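## Task

Take the foam block off the low shelf and set it completely inside the middle tote (the front tote is the one closest to the bench's open edge). No tote, and none of the cartons beneath the bench, may be shifted or rotated. The robot must not tip over or finish leaning. The block has to stay in the tote by itself, not because the robot is still holding it.

## Robot and tools

ROBOT. A Hello Robot Stretch 4 with one arm: an omni-wheel base, a lift carriage on a vertical mast, an arm that telescopes forward, a wrist with yaw, pitch and roll joints, and a two-finger gripper. It stands about 1.6 m tall; the base edge is within 0.23 m of the base origin. Cameras: head_camera (mast top, aimed ahead and down; rotate the base to look elsewhere), head_left_camera and head_right_camera (fisheyes beside it, aimed more steeply, showing base and arm), wrist_camera (behind the fingers, fingertips near the bottom of its image). Loose objects may occasionally get nudged by something else.

FRAMES. Base frame: origin on the floor below the base centre, x forward, y left, z up. hand_pose is reported in it: a point between the open fingertips; with all wrist joints at 0 its axes equal the base axes. Its printed value may be inaccurate. The odometry frame is the base frame where the scene began; base_odometry comes from wheel counts, so slipping looks like motion; heading in radians, left positive, -3.142 to 3.142. Calibration lines give K, distortion and T_world_to_cam (base frame to camera, metres); all carry small errors, larger for the wrist camera when the arm is out.

execute_actions. Arguments: "actions", a list holding one action or none (empty = just report), and "cameras", a list of names or "all"; null or missing = all, [] = none. An action holds "base", "joints" or both, plus optional "pace" and "contact_limits"; or only {"end_of_arm": "enable_torque"}, which re-powers any wrist or gripper motor that cut out, holding it where it is.
- base: exactly one key, a relative move measured from the base position in the latest state report. translate_m: metres, forward positive, -2 to 2. strafe_m: metres sideways, left positive, -2 to 2. rotate_rad: radians, counter-clockwise seen from above positive, -3.2 to 3.2.
- joints: absolute targets, named individually (single arm, any subset). lift_m: metres, 0 to 1.2. arm_m: extension in metres, 0 to 0.55. wrist_yaw_rad: -1.134 to 4.276, 0 straight ahead, positive left, 3.14 stowed backward, above 3.4 the arm may obstruct. wrist_pitch_rad: -1.117 to 4.259, 0 level, 1.57 pointing down. wrist_roll_rad: -1.117 to 4.259, 0 fingers side by side at equal height, positive clockwise viewed from behind. gripper_m: fingertip gap in metres, -0.038 to 0.141; below 0 the fingers press together. Done tolerance: ±0.004 for lift, arm, gripper; ±0.02 yaw and roll; ±0.05 pitch. A joint value outside its range is clipped and flagged; any other invalid value or unknown key rejects the call with no motion.
- pace: "slow", "default", "fast", "max": base up to 0.1/0.3/0.4/0.6 m/s and 1/2/3/4 rad/s; with the lift above 0.2 these caps fall, to 0.3 m/s and 1 rad/s at 1.2. Wrist speed never changes.
- contact_limits: only arm_m, 0 (gentlest) to 0.75 (firmest), default 0.5; the arm stops when it pushes harder.
Motions begin together and may end separately; one action lasts at most 15 s. Anything left out may still be driving toward an older target without showing it. If a result reports a stop, later calls in that same reply are skipped.

wait: seconds 0 to 10; returns the same as an empty action. zoom_image: camera plus region [x0, y0, x1, y1] in pixels from the top-left of that camera's latest full image, at most 504 by 504. finished_scene: scene number (1 or 2); final, reports success and gives the next task. Replying without any tool call ends everything.

RESULTS. base_status and joint_status: done; off_target (resting short, maybe still pushing); contact_stop_at_<key> (hit something, holds, the part goes slack, so a lift may sink or wheels roll); limit_stop_at_<name>; time_out; torque_fault. on_its_own lists what this call did not command; "held at" is a held target, not a position. pictures names the image order. lidar_m: 12 distances in metres from the base origin, 30-degree sectors starting straight ahead, going counter-clockwise (4th left, 7th behind, 10th right); "-" means nothing seen or nearer than 0.25 m; it sees from roughly 0.15 m up, so tabletops show, and misses clear objects and thin legs. wrist_depth_mm: 7 by 7 grid of median depths, 100 to 2000 mm, row by row from top left. turned_by_wheels vs turned_by_imu: a gap over about 0.1 rad means a bump or slip, and heading is off by about that gap. base_tilt: degrees, forward and right positive, bias up to 1.5. motor_effort: percent, peak in brackets, positive toward higher joint values; wheel_0..2 positive turns the base right. Efforts carry fixed offsets and noise.

GRASPING. Command a gap smaller than the object; a smaller value squeezes harder and pulls the object toward the wrist by up to a third of the shortfall; opening pushes it out. The gripper reading and "done" do not prove a hold; at commanded values of 0 or above, a firm grip changes gripper_m effort. If fingertips jam on a surface, raise the lift.

AVOID. Self-collision (limit_stop_at_own_body) is likely with pitch below -0.2 and roll below -0.4 or above 4. To unfold at the start, send lift_m 0.4 together with wrist_yaw_rad 0. Tipping: carrying over 1 kg with arm_m above 0.2 while driving or turning, especially at fast paces, or pushing steadily with a high gripper or a high contact limit. Beyond 6 degrees of lean (limit_stop_at_tilt) the lift, arm and wheels go slack until the lean drops. Wrist motors shut off (torque_fault) if pressed against things or loaded beyond about 2 kg while level; re-enable them. Do not drop, slam, or hit things, and do not bump the totes or cartons. The simulation keeps running while you think, with the robot holding its last command; shorter robot motion time is better.

Each tool is called after "Request:" as name(argument=value, ...) on one line, values as JSON.

## Session

Request:
execute_actions(actions=[])

Scene clock: 0.00 s.
base_odometry: x=+0.000 y=+0.000 heading=+0.000 (m, m, rad; odometry frame)
turned_by_wheels: +0.000 (rad since the last result)
turned_by_imu: +0.000 (rad since the last result)
base_tilt: forward=+0.3 right=-0.6 (deg)
lidar_m: 1.35 1.61 2.39 2.42 0.98 0.81 0.82 0.99 1.87 1.67 1.95 1.34
base_status: not commanded
joint_positions: lift_m=+0.232 arm_m=-0.002 wrist_yaw_rad=+3.097 wrist_pitch_rad=-0.005 wrist_roll_rad=+0.011 gripper_m=+0.057
joint_status: not commanded
motor_effort: lift_m=+17 arm_m=-1 wrist_yaw_rad=-1 wrist_pitch_rad=-6 wrist_roll_rad=-1 gripper_m=-2 wheel_0=+0 wheel_1=-1 wheel_2=+1 (%)
hand_pose: x=-0.1149 y=+0.1003 z=+0.4120 quat_wxyz=(+0.022, +0.003, +0.006, +1.000) (m; base frame)
wrist_depth_mm: - 143 1708 1008 917 866 820 / - 133 1025 976 931 878 820 / - 121 167 991 931 866 809 / - 135 208 991 931 878 820 / 141 1098 1060 991 931 866 831 / 1430 1182 1078 976 208 866 820 / 1042 1138 1008 1042 960 891 878
pictures: head_camera, head_left_camera, head_right_camera, wrist_camera
Images, in order (width x height): head_camera 420x560, head_left_camera 420x672, head_right_camera 420x672, wrist_camera 616x392.

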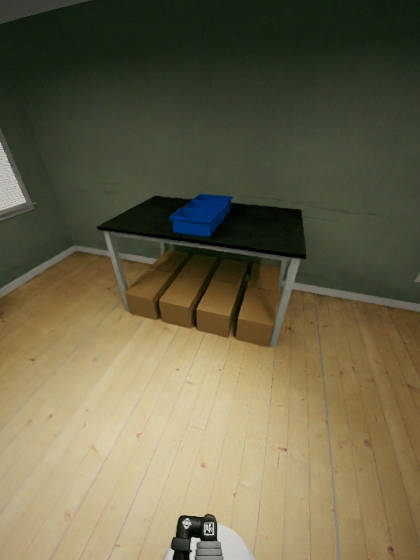

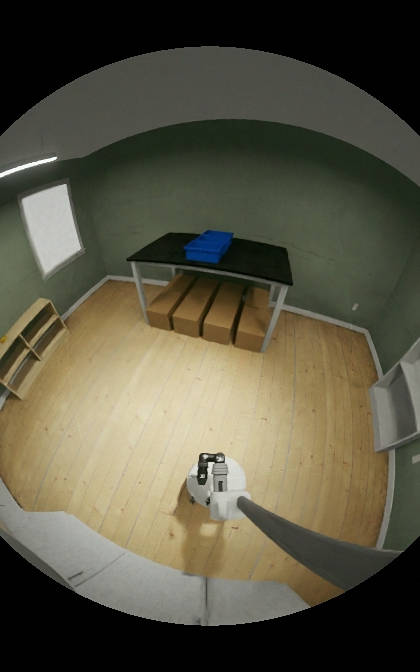

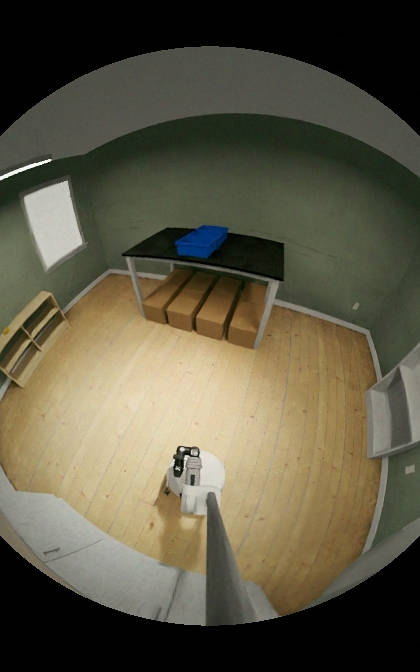

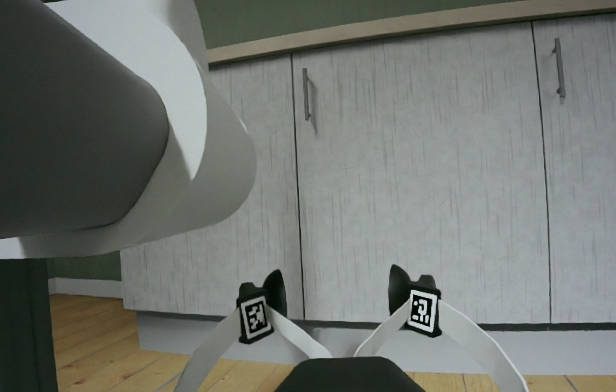

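Request:
execute_actions(actions=[{"base": {"rotate_rad": 1.3}, "joints": {"lift_m": 0.4, "wrist_yaw_rad": 0}, "pace": "fast"}])

Scene clock: 5.10 s.
base_odometry: x=+0.000 y=+0.000 heading=+1.299 (m, m, rad; odometry frame)
turned_by_wheels: +1.299 (rad since the last result)
turned_by_imu: +1.313 (rad since the last result)
base_tilt: forward=+0.3 right=-0.5 (deg)
lidar_m: 2.42 1.16 0.85 0.81 0.89 1.99 1.65 1.72 2.32 1.32 1.40 2.51
base_status: done
joint_positions: lift_m=+0.400 arm_m=-0.002 wrist_yaw_rad=+0.000 wrist_pitch_rad=-0.005 wrist_roll_rad=+0.011 gripper_m=+0.057
joint_status: all done
motor_effort: lift_m=+23(23) arm_m=+0(1) wrist_yaw_rad=-2(8) wrist_pitch_rad=-5(6) wrist_roll_rad=-1(1) gripper_m=-3(2) wheel_0=-2(5) wheel_1=-3(8) wheel_2=-3(14) (%)
hand_pose: x=+0.4579 y=-0.0873 z=+0.5792 quat_wxyz=(+1.000, +0.006, -0.002, +0.000) (m; base frame)
wrist_depth_mm: - - - - - - - / - - - - - - - / - - - - - - - / - - - - - - - / 1983 - - - - - - / 1863 - - 1983 208 1921 1863 / 1576 1537 1336 1397 1366 1229 1308
pictures: head_camera, head_left_camera, head_right_camera, wrist_camera
camera_calibration (this result's frames):
wrist_camera: T_world_to_cam=[[0.0421327, -0.998258, -0.0412923, -0.0709031], [0.0271134, 0.0424562, -0.99873, 0.631597], [0.998744, 0.0409596, 0.028855, -0.245823], [0, 0, 0, 1]] pos_world=[0.231377, -0.087526, 0.63496]
Images, in order (width x height): head_camera 420x560, head_left_camera 420x672, head_right_camera 420x672, wrist_camera 616x392.

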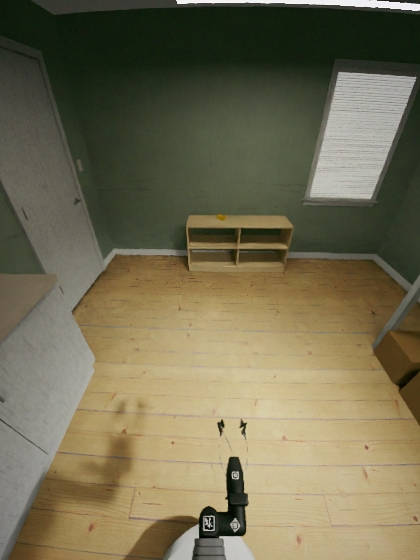

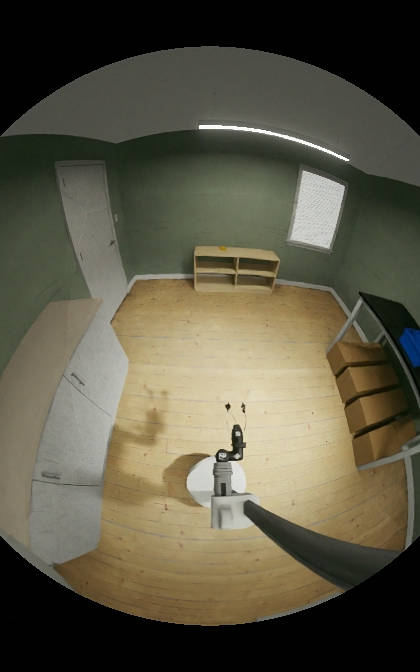

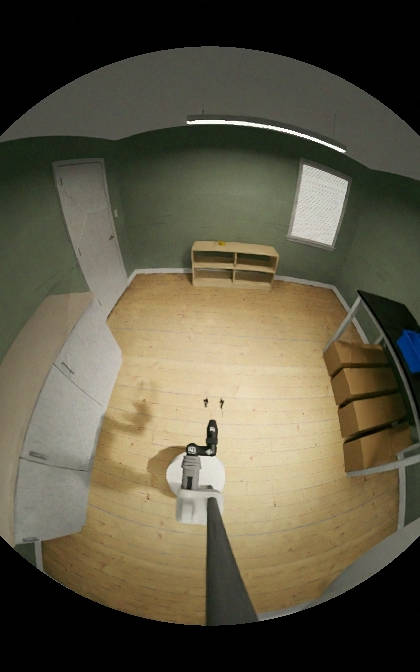

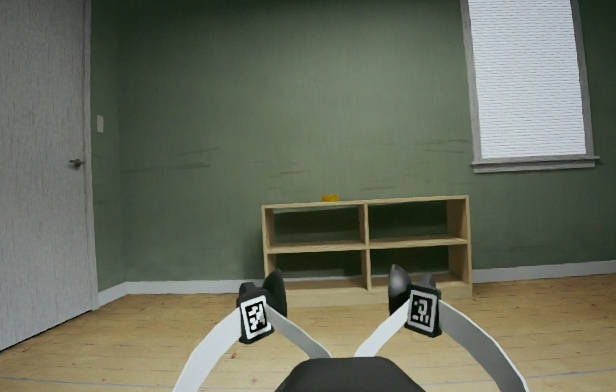

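Request:
execute_actions(actions=[{"base": {"translate_m": 1.6}, "joints": {"lift_m": 0.6, "gripper_m": 0.14}, "pace": "fast"}], cameras=["head_camera", "wrist_camera"])

Scene clock: 13.63 s.
base_odometry: x=+0.429 y=+1.541 heading=+1.300 (m, m, rad; odometry frame)
turned_by_wheels: +0.000 (rad since the last result)
turned_by_imu: -0.003 (rad since the last result)
base_tilt: forward=+0.3 right=-0.6 (deg)
lidar_m: 0.80 0.86 1.46 1.39 0.98 1.18 3.33 1.93 1.44 1.41 1.18 0.84
base_status: done
joint_positions: lift_m=+0.600 arm_m=-0.002 wrist_yaw_rad=+0.000 wrist_pitch_rad=-0.005 wrist_roll_rad=+0.011 gripper_m=+0.140
joint_status: all done
motor_effort: lift_m=+23(26) arm_m=-1(1) wrist_yaw_rad=-1(2) wrist_pitch_rad=-6(6) wrist_roll_rad=-1(1) gripper_m=-4(3) wheel_0=+1(11) wheel_1=+1(8) wheel_2=+0(15) (%)
hand_pose: x=+0.4579 y=-0.0874 z=+0.7793 quat_wxyz=(+1.000, +0.006, -0.002, +0.000) (m; base frame)
wrist_depth_mm: 1060 1042 1042 1008 1008 991 976 / 1060 1060 1025 1025 1008 991 976 / 1060 1042 1025 1025 991 976 960 / 1078 1042 1060 1008 991 991 976 / 1078 1042 1042 1008 1008 976 960 / 1078 1042 214 768 741 193 654 / 1060 668 1025 597 842 634 960
pictures: head_camera, wrist_camera
camera_calibration (this result's frames):
wrist_camera: T_world_to_cam=[[0.0418064, -0.998272, -0.0412923, -0.0625878], [0.0271272, 0.0424473, -0.99873, 0.831379], [0.998757, 0.0406332, 0.0288549, -0.251597], [0, 0, 0, 1]] pos_world=[0.231348, -0.0875463, 0.834999]
Images, in order (width x height): head_camera 420x560, wrist_camera 616x392.

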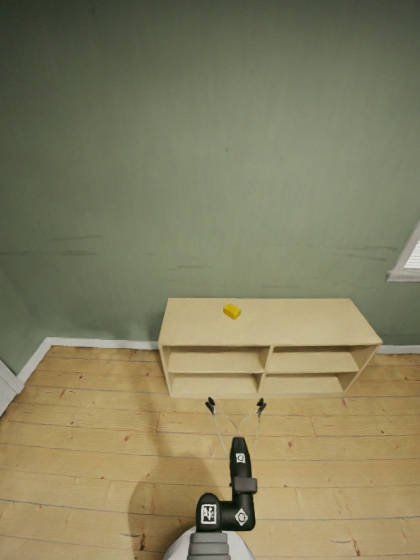

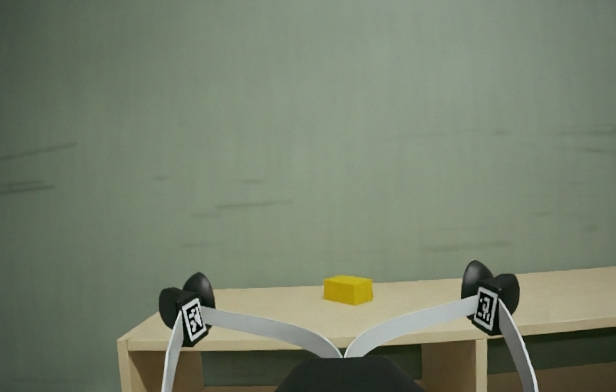

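Request:
zoom_image(camera="head_camera", region=[170, 270, 300, 360])

Request:
zoom_image(camera="wrist_camera", region=[280, 250, 420, 330])

Region (170, 270, 300, 360) of head_camera's 420x560 image, scaled by 3.877, with more detail than that image has; it fills the top 349 rows of this view, and the rest is white.

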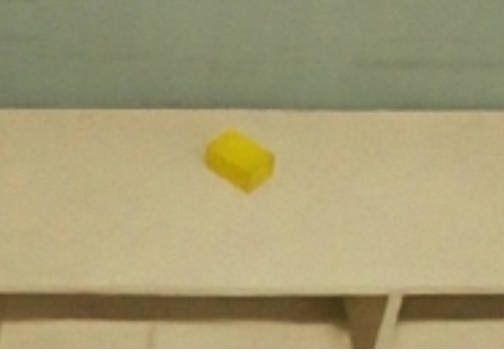

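Region (280, 250, 420, 330) of wrist_camera's 616x392 image, scaled by 3.600; it fills the top 288 rows of this view, and the rest is white.

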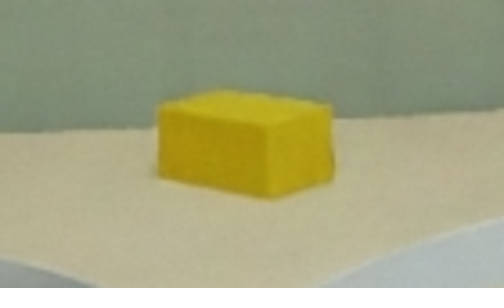

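Request:
execute_actions(actions=[{"base": {"translate_m": 0.4}, "joints": {"lift_m": 0.8, "wrist_pitch_rad": 1.57}, "pace": "default"}], cameras=["head_camera", "wrist_camera"])

Scene clock: 33.53 s.
base_odometry: x=+0.536 y=+1.927 heading=+1.300 (m, m, rad; odometry frame)
turned_by_wheels: +0.000 (rad since the last result)
turned_by_imu: +0.000 (rad since the last result)
base_tilt: forward=+0.4 right=-0.5 (deg)
lidar_m: 0.43 0.44 1.23 1.36 1.39 1.28 3.75 1.96 1.56 2.32 0.62 0.45
base_status: done
joint_positions: lift_m=+0.800 arm_m=-0.002 wrist_yaw_rad=+0.000 wrist_pitch_rad=+1.570 wrist_roll_rad=+0.011 gripper_m=+0.140
joint_status: all done
motor_effort: lift_m=+23(26) arm_m=-1(1) wrist_yaw_rad=+0(0) wrist_pitch_rad=+2(3) wrist_roll_rad=-1(1) gripper_m=+2(2) wheel_0=+2(5) wheel_1=+3(7) wheel_2=-2(12) (%)
hand_pose: x=+0.1697 y=-0.0874 z=+0.6893 quat_wxyz=(+0.708, +0.004, +0.707, -0.004) (m; base frame)
wrist_depth_mm: 462 585 580 569 564 554 549 / 946 597 842 842 820 820 809 / 946 946 931 917 917 904 878 / 946 946 931 917 904 891 878 / 946 931 715 707 904 878 878 / 946 946 213 699 691 194 878 / 946 931 707 699 904 904 878
pictures: head_camera, wrist_camera
camera_calibration (this result's frames):
wrist_camera: T_world_to_cam=[[-0.04156, -0.998269, -0.0416236, -0.0398872], [-0.99882, 0.0425583, -0.0233925, 0.251142], [0.0251234, 0.0406023, -0.998859, 0.912461], [0, 0, 0, 1]] pos_world=[0.226264, -0.0875544, 0.915635]
Images, in order (width x height): head_camera 420x560, wrist_camera 616x392.

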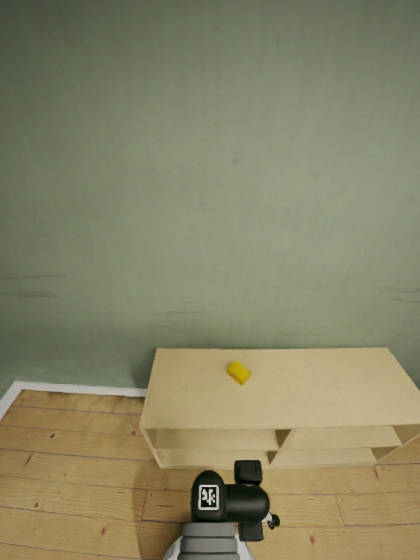

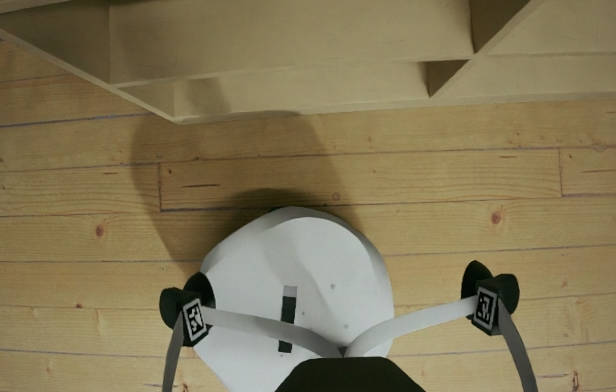

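Request:
execute_actions(actions=[{"base": {"strafe_m": -0.05}, "joints": {"lift_m": 0.92, "arm_m": 0.42}}], cameras=["head_camera", "wrist_camera"])

Scene clock: 39.27 s.
base_odometry: x=+0.584 y=+1.913 heading=+1.300 (m, m, rad; odometry frame)
turned_by_wheels: +0.000 (rad since the last result)
turned_by_imu: +0.001 (rad since the last result)
base_tilt: forward=+0.4 right=-0.6 (deg)
lidar_m: 0.40 0.43 1.22 1.41 1.36 1.34 3.76 1.91 1.54 2.27 0.61 0.43
base_status: done
joint_positions: lift_m=+0.920 arm_m=+0.419 wrist_yaw_rad=+0.000 wrist_pitch_rad=+1.570 wrist_roll_rad=+0.011 gripper_m=+0.140
joint_status: all done
motor_effort: lift_m=+23(24) arm_m=+4(5) wrist_yaw_rad=-1(2) wrist_pitch_rad=+0(1) wrist_roll_rad=-1(1) gripper_m=+0(2) wheel_0=+0(7) wheel_1=-1(10) wheel_2=-1(0) (%)
hand_pose: x=+0.5905 y=-0.0874 z=+0.8093 quat_wxyz=(+0.707, +0.004, +0.707, -0.004) (m; base frame)
wrist_depth_mm: 392 402 415 430 436 436 445 / 466 436 430 424 418 413 404 / 436 433 427 421 415 413 407 / 439 433 427 377 415 410 407 / 436 436 427 421 415 410 404 / 436 433 214 421 415 194 407 / 436 433 427 421 415 410 407
pictures: head_camera, wrist_camera
camera_calibration (this result's frames):
wrist_camera: T_world_to_cam=[[-0.0413066, -0.998279, -0.0416172, -0.0175599], [-0.998835, 0.0422984, -0.0232379, 0.674109], [0.0249583, 0.0406088, -0.998863, 1.02185], [0, 0, 0, 1]] pos_world=[0.647094, -0.0875396, 1.03562]
Images, in order (width x height): head_camera 420x560, wrist_camera 616x392.

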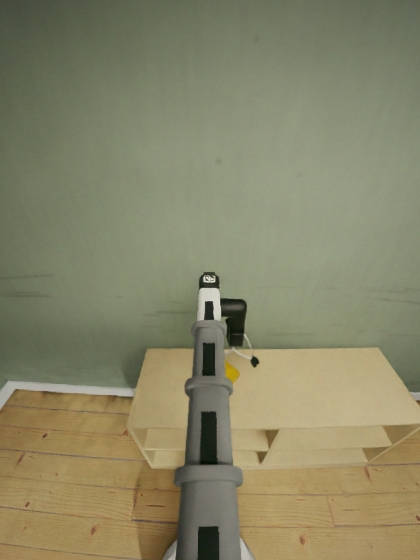

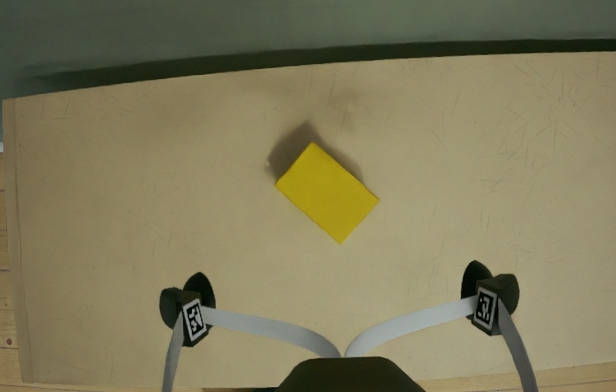

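Request:
execute_actions(actions=[{"joints": {"arm_m": 0.48, "wrist_roll_rad": -0.78, "lift_m": 0.86}}], cameras=["head_camera", "wrist_camera"])

Scene clock: 54.57 s.
base_odometry: x=+0.584 y=+1.913 heading=+1.300 (m, m, rad; odometry frame)
turned_by_wheels: +0.000 (rad since the last result)
turned_by_imu: +0.001 (rad since the last result)
base_tilt: forward=+0.3 right=-0.6 (deg)
lidar_m: 0.40 0.44 1.22 1.43 1.35 1.27 3.81 1.91 1.55 2.26 0.58 0.43
base_status: not commanded
joint_positions: lift_m=+0.860 arm_m=+0.479 wrist_yaw_rad=+0.000 wrist_pitch_rad=+1.570 wrist_roll_rad=-0.780 gripper_m=+0.140
joint_status: all done
motor_effort: lift_m=+13(23) arm_m=+4(7) wrist_yaw_rad=-1(1) wrist_pitch_rad=-1(0) wrist_roll_rad=-2(5) gripper_m=+0(2) wheel_0=+0(0) wheel_1=-1(1) wheel_2=+0(0) (%)
hand_pose: x=+0.6504 y=-0.0874 z=+0.7501 quat_wxyz=(+0.654, -0.269, +0.654, +0.269) (m; base frame)
wrist_depth_mm: 379 375 370 373 334 238 - / 377 373 368 364 382 289 229 / 379 375 368 362 359 357 281 / 379 373 368 362 359 353 349 / 379 373 368 317 355 351 362 / 1008 373 214 359 355 195 347 / 788 574 368 359 355 353 347
pictures: head_camera, wrist_camera
camera_calibration (this result's frames):
wrist_camera: T_world_to_cam=[[0.680786, -0.731333, -0.0410201, -0.464334], [-0.732397, -0.680495, -0.0228407, 0.495814], [-0.0112098, 0.0455926, -0.998897, 0.985237], [0, 0, 0, 1]] pos_world=[0.690289, -0.0471039, 0.976428]
Images, in order (width x height): head_camera 420x560, wrist_camera 616x392.

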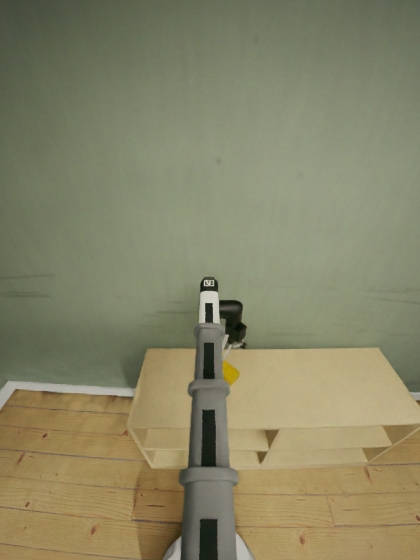

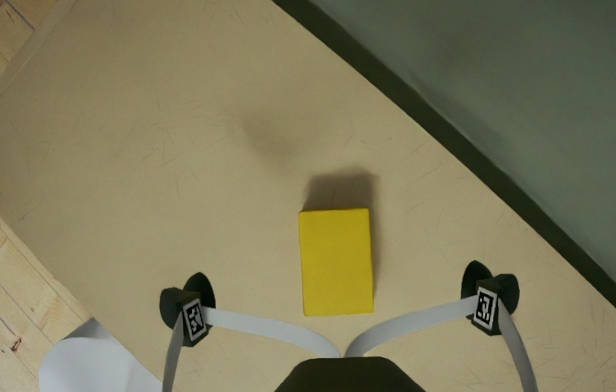

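Request:
execute_actions(actions=[{"joints": {"lift_m": 0.76}}], cameras=["wrist_camera"])

Request:
execute_actions(actions=[{"joints": {"gripper_m": 0.03}}], cameras=["head_camera", "wrist_camera"])

Scene clock: 60.37 s.
base_odometry: x=+0.584 y=+1.913 heading=+1.300 (m, m, rad; odometry frame)
turned_by_wheels: +0.000 (rad since the last result)
turned_by_imu: +0.001 (rad since the last result)
base_tilt: forward=+0.4 right=-0.6 (deg)
lidar_m: 0.41 0.45 1.19 1.43 1.36 1.29 3.81 1.86 1.53 2.27 0.60 0.44
base_status: not commanded
joint_positions: lift_m=+0.760 arm_m=+0.479 wrist_yaw_rad=+0.000 wrist_pitch_rad=+1.570 wrist_roll_rad=-0.780 gripper_m=+0.140
joint_status: all done
motor_effort: lift_m=+13(13) arm_m=+4(4) wrist_yaw_rad=-2(1) wrist_pitch_rad=+0(0) wrist_roll_rad=-2(2) gripper_m=-2(1) wheel_0=+0(1) wheel_1=-1(1) wheel_2=+0(0) (%)
hand_pose: x=+0.6504 y=-0.0874 z=+0.6501 quat_wxyz=(+0.654, -0.269, +0.654, +0.269) (m; base frame)
wrist_depth_mm: 274 271 267 264 307 238 - / 274 271 266 263 259 277 229 / 274 270 266 263 258 256 281 / 274 270 266 263 258 255 253 / 273 270 265 217 256 254 252 / 273 270 213 216 215 194 251 / 273 270 265 216 256 254 252
pictures: wrist_camera
camera_calibration (this result's frames):
wrist_camera: T_world_to_cam=[[0.680789, -0.73133, -0.0410199, -0.46844], [-0.732394, -0.680498, -0.0228409, 0.49353], [-0.0112098, 0.0455926, -0.998897, 0.885352], [0, 0, 0, 1]] pos_world=[0.690291, -0.0471037, 0.876433]
Images, in order (width x height): wrist_camera 616x392.

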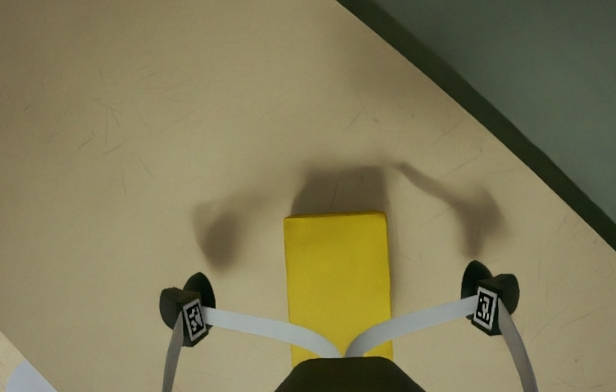

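Scene clock: 62.47 s.
base_odometry: x=+0.584 y=+1.913 heading=+1.300 (m, m, rad; odometry frame)
turned_by_wheels: +0.000 (rad since the last result)
turned_by_imu: +0.000 (rad since the last result)
base_tilt: forward=+0.4 right=-0.6 (deg)
lidar_m: 0.40 0.41 1.19 1.43 1.37 1.30 3.78 1.91 1.52 2.26 0.62 0.43
base_status: not commanded
joint_positions: lift_m=+0.760 arm_m=+0.479 wrist_yaw_rad=+0.000 wrist_pitch_rad=+1.570 wrist_roll_rad=-0.780 gripper_m=+0.030
joint_status: all done
motor_effort: lift_m=+13(13) arm_m=+4(4) wrist_yaw_rad=-1(1) wrist_pitch_rad=+0(1) wrist_roll_rad=-2(2) gripper_m=-15(14) wheel_0=+0(0) wheel_1=-1(1) wheel_2=+0(0) (%)
hand_pose: x=+0.6504 y=-0.0874 z=+0.6501 quat_wxyz=(+0.654, -0.269, +0.654, +0.269) (m; base frame)
wrist_depth_mm: 274 271 267 263 298 238 - / 274 270 266 263 258 277 229 / 274 270 266 264 259 256 281 / 274 271 266 263 258 255 253 / 273 270 266 208 257 255 252 / 273 270 265 208 206 254 252 / 273 270 264 208 257 254 252
pictures: head_camera, wrist_camera
camera_calibration (this result's frames):
wrist_camera: T_world_to_cam=[[0.680791, -0.731329, -0.0410201, -0.468441], [-0.732392, -0.6805, -0.0228407, 0.493529], [-0.0112101, 0.0455925, -0.998897, 0.885352], [0, 0, 0, 1]] pos_world=[0.690292, -0.0471036, 0.876433]
Images, in order (width x height): head_camera 420x560, wrist_camera 616x392.

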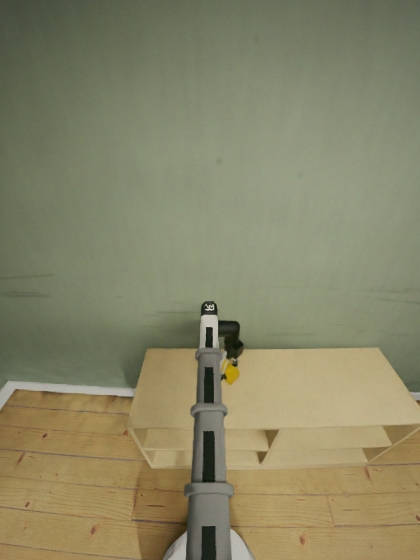

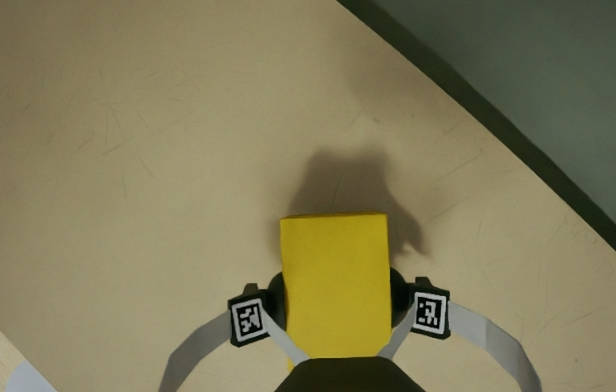

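Request:
execute_actions(actions=[{"joints": {"lift_m": 0.85}}], cameras=[])

Request:
execute_actions(actions=[{"base": {"translate_m": -1.37}, "joints": {"arm_m": 0.05, "wrist_roll_rad": 0.0}}], cameras=["wrist_camera"])

Request:
execute_actions(actions=[{"base": {"rotate_rad": -1.57}, "joints": {"lift_m": 1.15}}])

Scene clock: 71.63 s.
base_odometry: x=+0.584 y=+1.913 heading=+1.300 (m, m, rad; odometry frame)
turned_by_wheels: +0.000 (rad since the last result)
turned_by_imu: +0.001 (rad since the last result)
base_tilt: forward=+0.4 right=-0.5 (deg)
lidar_m: 0.39 0.45 1.22 1.39 1.37 1.28 3.77 1.87 1.53 2.24 0.62 0.44
base_status: not commanded
joint_positions: lift_m=+0.850 arm_m=+0.479 wrist_yaw_rad=+0.000 wrist_pitch_rad=+1.570 wrist_roll_rad=-0.780 gripper_m=+0.030
joint_status: all done
motor_effort: lift_m=+24(26) arm_m=+4(4) wrist_yaw_rad=-1(1) wrist_pitch_rad=-1(0) wrist_roll_rad=-2(2) gripper_m=-10(13) wheel_0=+0(0) wheel_1=-1(1) wheel_2=+0(0) (%)
hand_pose: x=+0.6504 y=-0.0874 z=+0.7393 quat_wxyz=(+0.654, -0.269, +0.654, +0.269) (m; base frame)
wrist_depth_mm: 370 364 359 353 334 239 - / 368 362 357 351 382 289 229 / 368 364 357 353 345 353 282 / 368 364 357 351 347 343 347 / 368 362 357 208 345 342 338 / 1008 362 355 208 206 340 336 / 778 362 353 208 343 340 336
pictures: none
No camera images: the call's "cameras" was empty. Leave "cameras" out to get every camera's image.

Scene clock: 77.67 s.
base_odometry: x=+0.217 y=+0.594 heading=+1.300 (m, m, rad; odometry frame)
turned_by_wheels: +0.000 (rad since the last result)
turned_by_imu: +0.005 (rad since the last result)
base_tilt: forward=+0.3 right=-0.6 (deg)
lidar_m: 1.77 2.06 0.89 0.85 0.91 1.28 2.30 2.41 1.34 1.30 1.38 1.87
base_status: done
joint_positions: lift_m=+0.850 arm_m=+0.051 wrist_yaw_rad=+0.000 wrist_pitch_rad=+1.570 wrist_roll_rad=+0.000 gripper_m=+0.030
joint_status: all done
motor_effort: lift_m=+23(23) arm_m=-4(2) wrist_yaw_rad=-1(1) wrist_pitch_rad=+0(2) wrist_roll_rad=+0(4) gripper_m=-13(12) wheel_0=-1(5) wheel_1=-2(8) wheel_2=+2(13) (%)
hand_pose: x=+0.2217 y=-0.0874 z=+0.7394 quat_wxyz=(+0.707, +0.000, +0.707, +0.000) (m; base frame)
wrist_depth_mm: 1008 991 976 960 960 946 931 / 1008 991 991 991 946 946 931 / 991 991 991 976 960 946 931 / 991 1008 976 960 960 946 931 / 1008 991 991 209 946 946 931 / 991 991 750 208 206 931 931 / 1008 991 759 208 960 946 931
pictures: wrist_camera
camera_calibration (this result's frames):
wrist_camera: T_world_to_cam=[[-0.0299033, -0.998687, -0.0415965, -0.0382822], [-0.99926, 0.0308757, -0.0229339, 0.303031], [0.0241881, 0.0408799, -0.998871, 0.961395], [0, 0, 0, 1]] pos_world=[0.278407, -0.08689, 0.965667]
Images, in order (width x height): wrist_camera 616x392.

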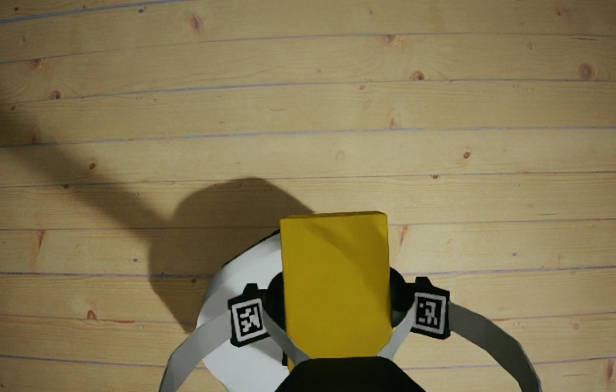

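Scene clock: 79.97 s.
base_odometry: x=+0.217 y=+0.594 heading=-0.270 (m, m, rad; odometry frame)
turned_by_wheels: -1.569 (rad since the last result)
turned_by_imu: -1.583 (rad since the last result)
base_tilt: forward=+0.4 right=-0.6 (deg)
lidar_m: 1.29 1.39 1.88 1.79 2.07 0.85 0.86 0.91 1.28 2.27 2.40 1.37
base_status: done
joint_positions: lift_m=+1.150 arm_m=+0.051 wrist_yaw_rad=+0.000 wrist_pitch_rad=+1.570 wrist_roll_rad=+0.000 gripper_m=+0.030
joint_status: all done
motor_effort: lift_m=+23(21) arm_m=-4(4) wrist_yaw_rad=-1(1) wrist_pitch_rad=+0(1) wrist_roll_rad=+0(1) gripper_m=-14(14) wheel_0=+3(6) wheel_1=+3(8) wheel_2=+4(10) (%)
hand_pose: x=+0.2218 y=-0.0874 z=+1.0393 quat_wxyz=(+0.707, +0.000, +0.707, +0.000) (m; base frame)
wrist_depth_mm: 1336 1308 1281 1281 1255 1229 1229 / 1336 1308 1308 1281 1255 1255 1205 / 1336 1281 1281 1255 1255 1229 1255 / 1336 1308 1308 1255 1229 1229 1255 / 1336 1281 1281 209 1255 1255 1229 / 1308 1281 1060 208 206 1255 1229 / 1308 1281 1281 208 1255 1229 1205
pictures: head_camera, head_left_camera, head_right_camera, wrist_camera
camera_calibration (this result's frames):
wrist_camera: T_world_to_cam=[[-0.0298291, -0.998689, -0.0415978, -0.0258207], [-0.999261, 0.0308032, -0.0229767, 0.309973], [0.0242279, 0.0408817, -0.99887, 1.26098], [0, 0, 0, 1]] pos_world=[0.278423, -0.0868859, 1.2656]
Images, in order (width x height): head_camera 420x560, head_left_camera 420x672, head_right_camera 420x672, wrist_camera 616x392.

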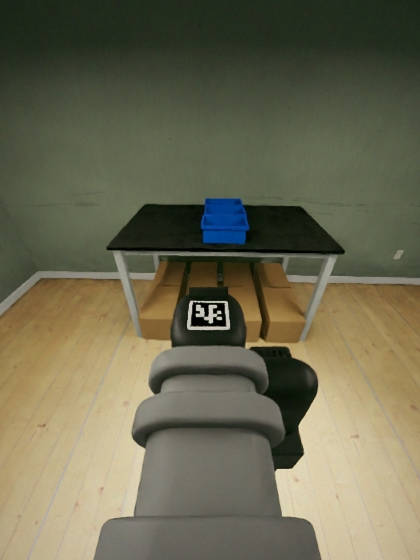

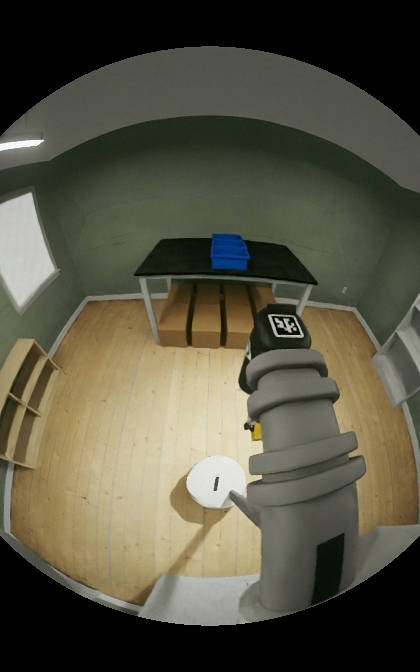

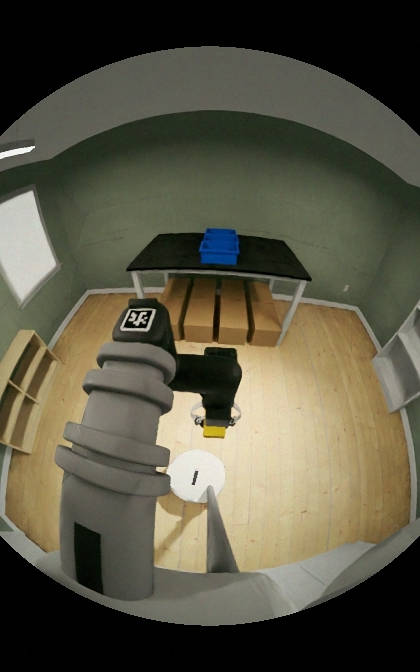

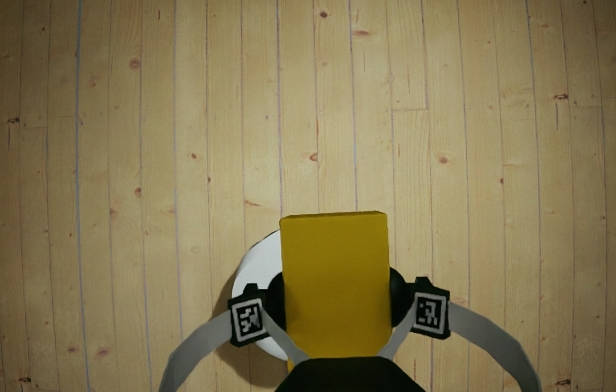

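Request:
execute_actions(actions=[{"base": {"translate_m": 0.85}, "joints": {"lift_m": 1.2, "arm_m": 0.0}}])

Scene clock: 91.57 s.
base_odometry: x=+1.036 y=+0.367 heading=-0.269 (m, m, rad; odometry frame)
turned_by_wheels: +0.000 (rad since the last result)
turned_by_imu: -0.001 (rad since the last result)
base_tilt: forward=+0.3 right=-0.6 (deg)
lidar_m: 0.46 0.49 0.70 1.79 1.89 2.41 1.72 1.82 2.65 2.26 0.64 0.44
base_status: done
joint_positions: lift_m=+1.200 arm_m=+0.001 wrist_yaw_rad=+0.000 wrist_pitch_rad=+1.570 wrist_roll_rad=+0.000 gripper_m=+0.030
joint_status: all done
motor_effort: lift_m=+23(22) arm_m=-4(4) wrist_yaw_rad=+0(0) wrist_pitch_rad=-1(1) wrist_roll_rad=+0(0) gripper_m=-16(14) wheel_0=+1(4) wheel_1=+3(8) wheel_2=-2(12) (%)
hand_pose: x=+0.1718 y=-0.0874 z=+1.0893 quat_wxyz=(+0.707, +0.000, +0.707, +0.000) (m; base frame)
wrist_depth_mm: 1366 1078 1060 1060 1025 1025 1025 / 1397 1078 1060 1060 1042 1025 1008 / 1366 1366 1308 1308 1308 1281 1281 / 1366 1336 1366 1308 1308 1281 1281 / 1366 1366 1336 209 1308 1308 1281 / 1366 1336 1336 208 206 1281 1255 / 1366 1366 1308 208 1308 1308 1281
pictures: head_camera, head_left_camera, head_right_camera, wrist_camera
camera_calibration (this result's frames):
wrist_camera: T_world_to_cam=[[-0.0299048, -0.998687, -0.0415976, -0.0252172], [-0.999259, 0.0308787, -0.0229711, 0.261172], [0.0242254, 0.0408799, -0.99887, 1.31217], [0, 0, 0, 1]] pos_world=[0.228437, -0.0868901, 1.31564]
Images, in order (width x height): head_camera 420x560, head_left_camera 420x672, head_right_camera 420x672, wrist_camera 616x392.

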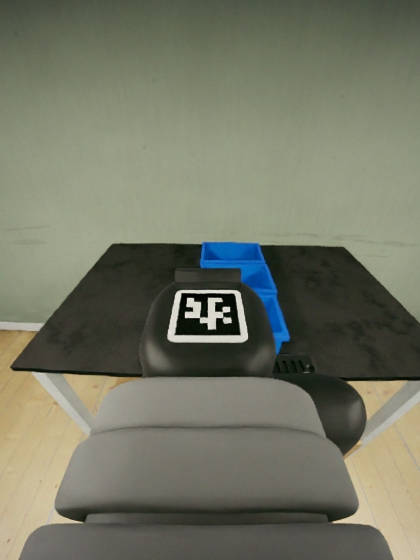

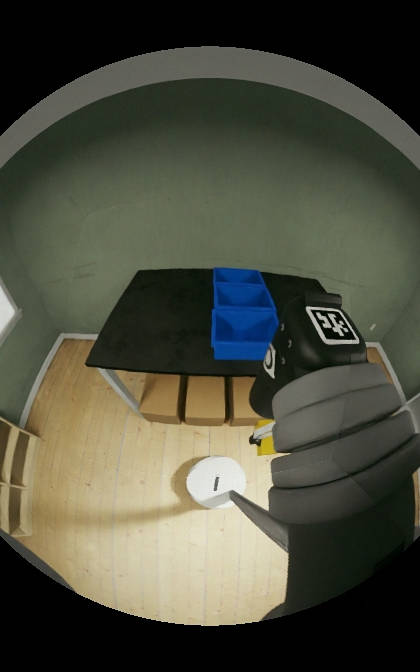

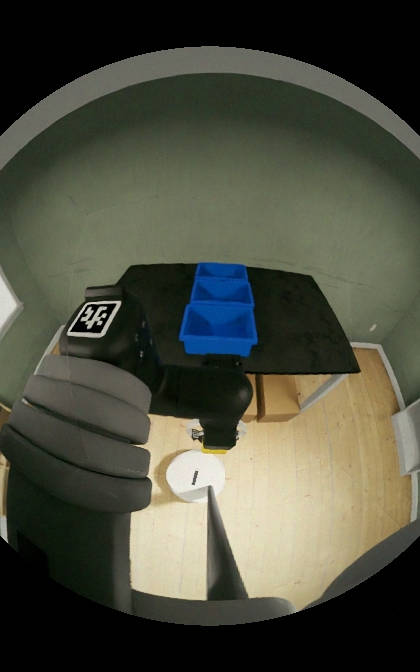

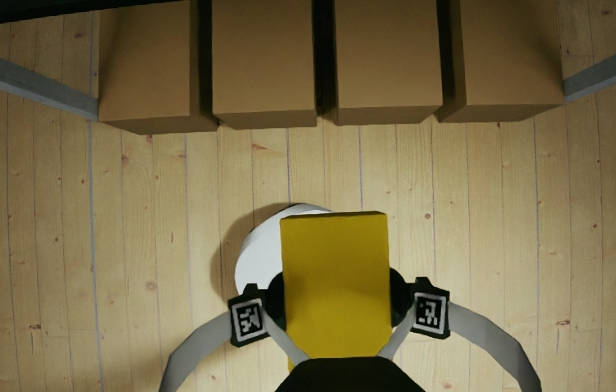

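Request:
execute_actions(actions=[{"base": {"translate_m": 0.18}, "pace": "slow"}])

Scene clock: 108.23 s.
base_odometry: x=+1.210 y=+0.320 heading=-0.269 (m, m, rad; odometry frame)
turned_by_wheels: +0.000 (rad since the last result)
turned_by_imu: +0.001 (rad since the last result)
base_tilt: forward=+0.3 right=-0.6 (deg)
lidar_m: 0.26 0.29 0.41 1.79 1.87 2.64 1.90 2.01 2.37 2.26 0.39 0.29
base_status: done
joint_positions: lift_m=+1.200 arm_m=+0.001 wrist_yaw_rad=+0.000 wrist_pitch_rad=+1.570 wrist_roll_rad=+0.000 gripper_m=+0.030
joint_status: not commanded
motor_effort: lift_m=+23(23) arm_m=-4(4) wrist_yaw_rad=+0(0) wrist_pitch_rad=+0(1) wrist_roll_rad=+0(1) gripper_m=-16(14) wheel_0=+1(5) wheel_1=+3(7) wheel_2=-4(9) (%)
hand_pose: x=+0.1718 y=-0.0874 z=+1.0893 quat_wxyz=(+0.707, +0.000, +0.707, +0.000) (m; base frame)
wrist_depth_mm: 415 413 290 290 279 278 387 / 415 413 404 397 394 389 384 / 415 413 407 399 410 1008 1025 / 1366 1366 1336 1308 1308 1281 1255 / 1397 1336 1336 209 1308 1308 1255 / 1366 1366 1336 208 206 1308 1281 / 1397 1366 1336 208 1308 1281 1281
pictures: head_camera, head_left_camera, head_right_camera, wrist_camera
camera_calibration (this result's frames):
wrist_camera: T_world_to_cam=[[-0.029905, -0.998687, -0.0415976, -0.0252172], [-0.999259, 0.030879, -0.0229709, 0.261172], [0.0242253, 0.0408799, -0.99887, 1.31217], [0, 0, 0, 1]] pos_world=[0.228437, -0.0868902, 1.31564]
Images, in order (width x height): head_camera 420x560, head_left_camera 420x672, head_right_camera 420x672, wrist_camera 616x392.

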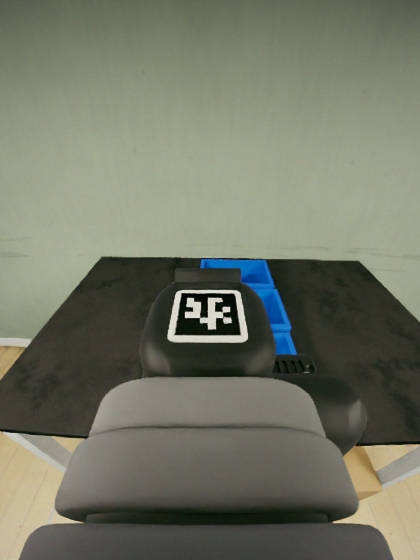

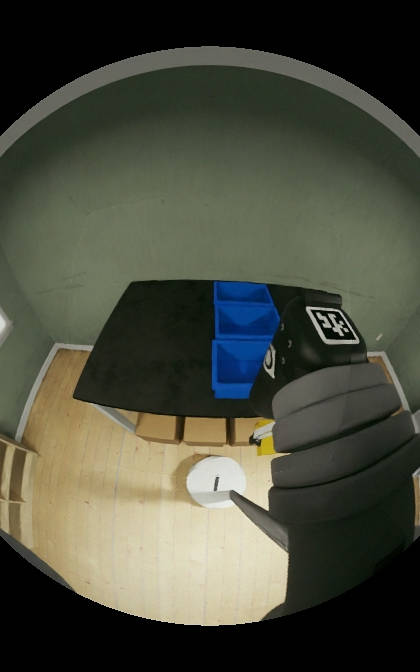

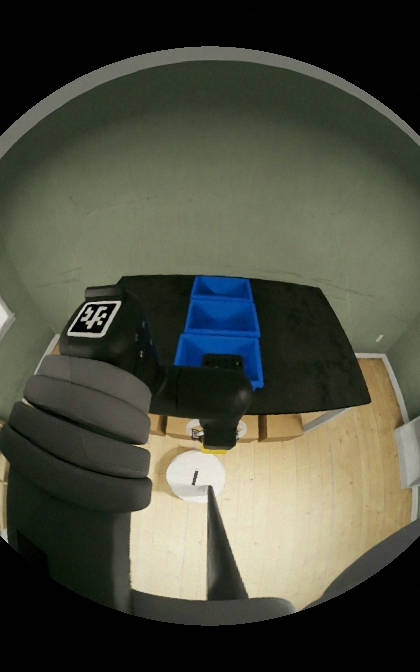

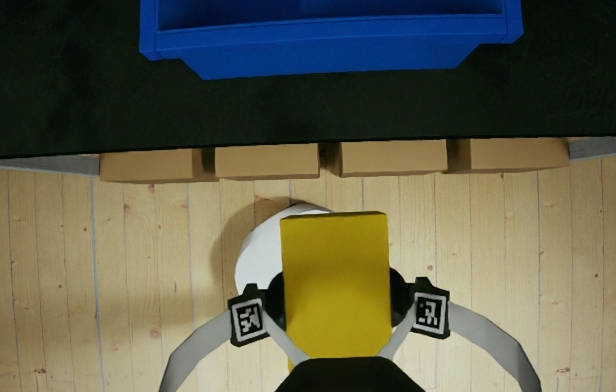

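Request:
execute_actions(actions=[{"joints": {"arm_m": 0.45}, "contact_limits": {"arm_m": 0.15}}])

Scene clock: 114.97 s.
base_odometry: x=+1.210 y=+0.320 heading=-0.269 (m, m, rad; odometry frame)
turned_by_wheels: +0.000 (rad since the last result)
turned_by_imu: +0.001 (rad since the last result)
base_tilt: forward=+0.4 right=-0.6 (deg)
lidar_m: 0.25 0.28 0.42 1.80 1.86 2.63 1.92 1.99 2.34 2.27 0.39 0.28
base_status: not commanded
joint_positions: lift_m=+1.200 arm_m=+0.449 wrist_yaw_rad=+0.000 wrist_pitch_rad=+1.570 wrist_roll_rad=+0.000 gripper_m=+0.030
joint_status: all done
motor_effort: lift_m=+23(23) arm_m=+4(4) wrist_yaw_rad=-1(1) wrist_pitch_rad=+0(1) wrist_roll_rad=+0(0) gripper_m=-15(14) wheel_0=+1(2) wheel_1=+3(3) wheel_2=-4(4) (%)
contact_limits: arm_m 0.15
hand_pose: x=+0.6205 y=-0.0874 z=+1.0893 quat_wxyz=(+0.707, +0.000, +0.707, +0.000) (m; base frame)
wrist_depth_mm: 415 410 345 336 332 272 384 / 415 407 282 287 293 307 384 / 415 407 345 394 392 353 329 / 415 410 379 394 389 375 272 / 410 407 368 209 389 382 274 / 413 407 283 208 206 294 267 / 415 407 279 208 272 270 382
pictures: head_camera, head_left_camera, head_right_camera, wrist_camera
camera_calibration (this result's frames):
wrist_camera: T_world_to_cam=[[-0.0296927, -0.998693, -0.0416055, -0.0119218], [-0.999259, 0.0306775, -0.0232347, 0.709828], [0.0244807, 0.0408848, -0.998864, 1.30114], [0, 0, 0, 1]] pos_world=[0.677096, -0.0868787, 1.31565]
Images, in order (width x height): head_camera 420x560, head_left_camera 420x672, head_right_camera 420x672, wrist_camera 616x392.

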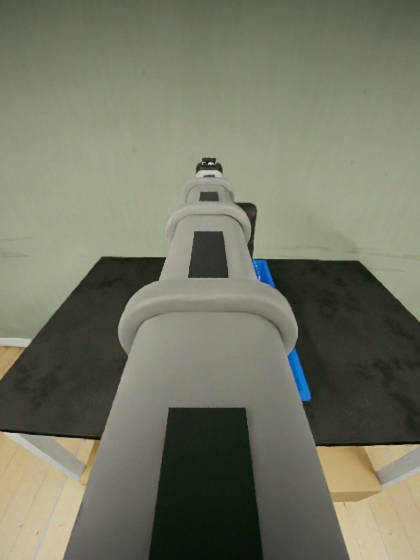

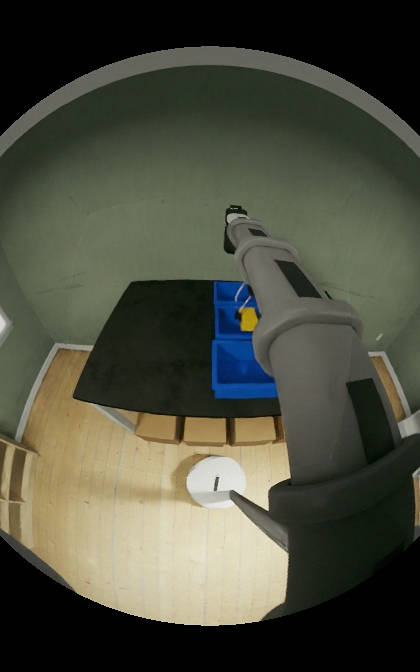

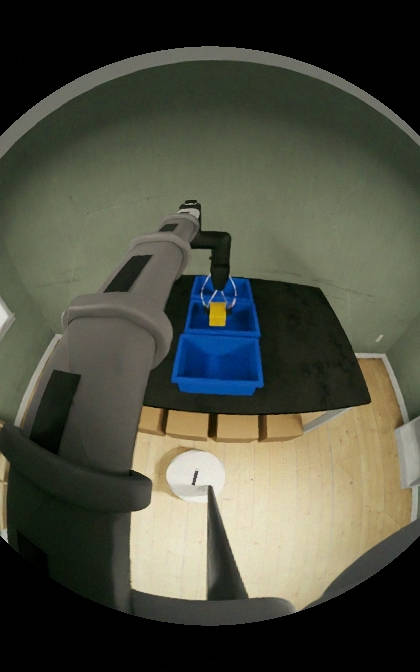

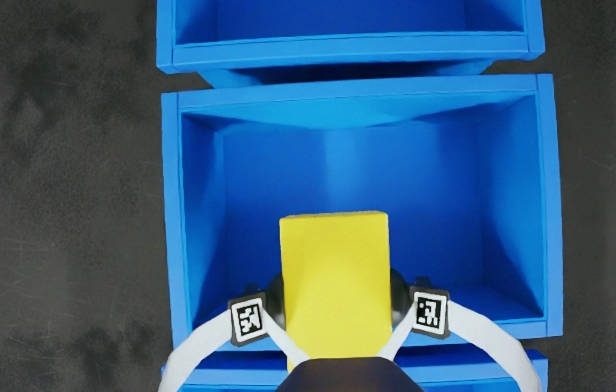

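Request:
execute_actions(actions=[{"base": {"strafe_m": -0.02}, "joints": {"arm_m": 0.495}, "pace": "slow"}], cameras=["wrist_camera"])

Request:
execute_actions(actions=[{"joints": {"lift_m": 1.075}}], cameras=["wrist_camera", "head_right_camera"])

Scene clock: 120.37 s.
base_odometry: x=+1.204 y=+0.300 heading=-0.269 (m, m, rad; odometry frame)
turned_by_wheels: +0.000 (rad since the last result)
turned_by_imu: +0.001 (rad since the last result)
base_tilt: forward=+0.4 right=-0.5 (deg)
lidar_m: 0.26 0.30 0.42 1.81 1.91 2.64 1.91 2.02 2.33 2.23 0.38 0.28
base_status: done
joint_positions: lift_m=+1.200 arm_m=+0.494 wrist_yaw_rad=+0.000 wrist_pitch_rad=+1.570 wrist_roll_rad=+0.000 gripper_m=+0.030
joint_status: all done
motor_effort: lift_m=+23(23) arm_m=+4(6) wrist_yaw_rad=-1(1) wrist_pitch_rad=+1(0) wrist_roll_rad=+0(1) gripper_m=-14(14) wheel_0=+2(5) wheel_1=-5(7) wheel_2=+0(3) (%)
hand_pose: x=+0.6655 y=-0.0874 z=+1.0893 quat_wxyz=(+0.707, +0.000, +0.707, +0.000) (m; base frame)
wrist_depth_mm: 415 407 399 394 389 325 382 / 413 410 397 394 389 272 384 / 413 410 282 281 287 314 384 / 415 407 399 392 389 329 382 / 413 407 397 209 389 334 384 / 413 407 314 208 206 286 382 / 413 407 303 208 286 277 382
pictures: wrist_camera
camera_calibration (this result's frames):
wrist_camera: T_world_to_cam=[[-0.0296943, -0.998693, -0.0416055, -0.0105855], [-0.999259, 0.0306791, -0.0232347, 0.754767], [0.0244807, 0.0408847, -0.998864, 1.30004], [0, 0, 0, 1]] pos_world=[0.722068, -0.0868788, 1.31565]
Images, in order (width x height): wrist_camera 616x392.

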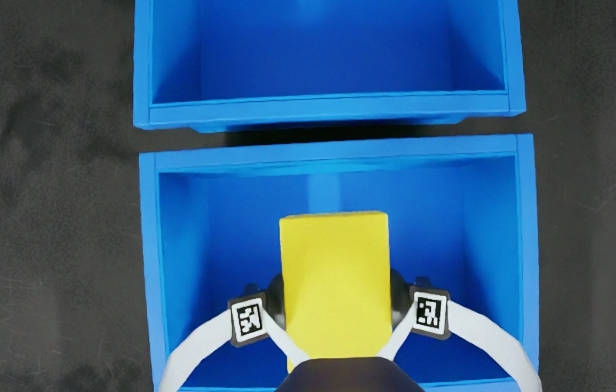

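Scene clock: 121.93 s.
base_odometry: x=+1.204 y=+0.300 heading=-0.269 (m, m, rad; odometry frame)
turned_by_wheels: +0.000 (rad since the last result)
turned_by_imu: +0.000 (rad since the last result)
base_tilt: forward=+0.4 right=-0.6 (deg)
lidar_m: 0.27 0.29 0.42 1.81 1.91 2.65 1.91 2.00 2.34 2.24 0.40 0.30
base_status: not commanded
joint_positions: lift_m=+1.075 arm_m=+0.494 wrist_yaw_rad=+0.000 wrist_pitch_rad=+1.570 wrist_roll_rad=+0.000 gripper_m=+0.030
joint_status: all done
motor_effort: lift_m=+14(18) arm_m=+4(4) wrist_yaw_rad=-2(1) wrist_pitch_rad=+0(0) wrist_roll_rad=+0(0) gripper_m=-15(15) wheel_0=+1(2) wheel_1=-5(4) wheel_2=+0(0) (%)
hand_pose: x=+0.6655 y=-0.0874 z=+0.9651 quat_wxyz=(+0.707, +0.000, +0.707, +0.000) (m; base frame)
wrist_depth_mm: 159 158 154 152 151 149 - / 174 225 214 219 165 164 191 / 158 157 155 160 170 180 189 / 170 241 273 270 266 263 229 / 167 237 273 208 265 263 231 / 164 233 273 208 206 262 231 / 162 221 272 208 265 263 231
pictures: head_right_camera, wrist_camera
camera_calibration (this result's frames):
wrist_camera: T_world_to_cam=[[-0.0296942, -0.998693, -0.0416055, -0.0157531], [-0.999259, 0.030679, -0.0232347, 0.751892], [0.0244807, 0.0408847, -0.998864, 1.17596], [0, 0, 0, 1]] pos_world=[0.722079, -0.0868788, 1.19144]
Images, in order (width x height): head_right_camera 420x672, wrist_camera 616x392.

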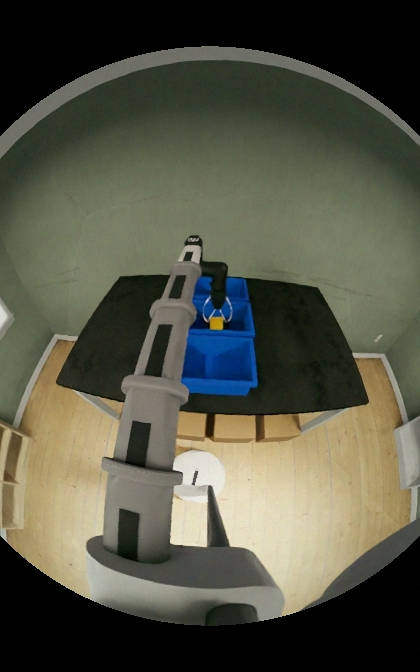

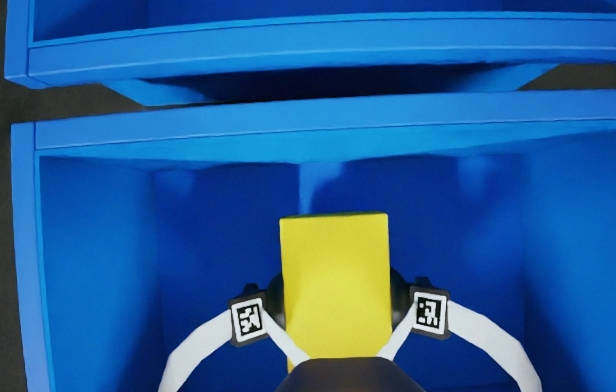

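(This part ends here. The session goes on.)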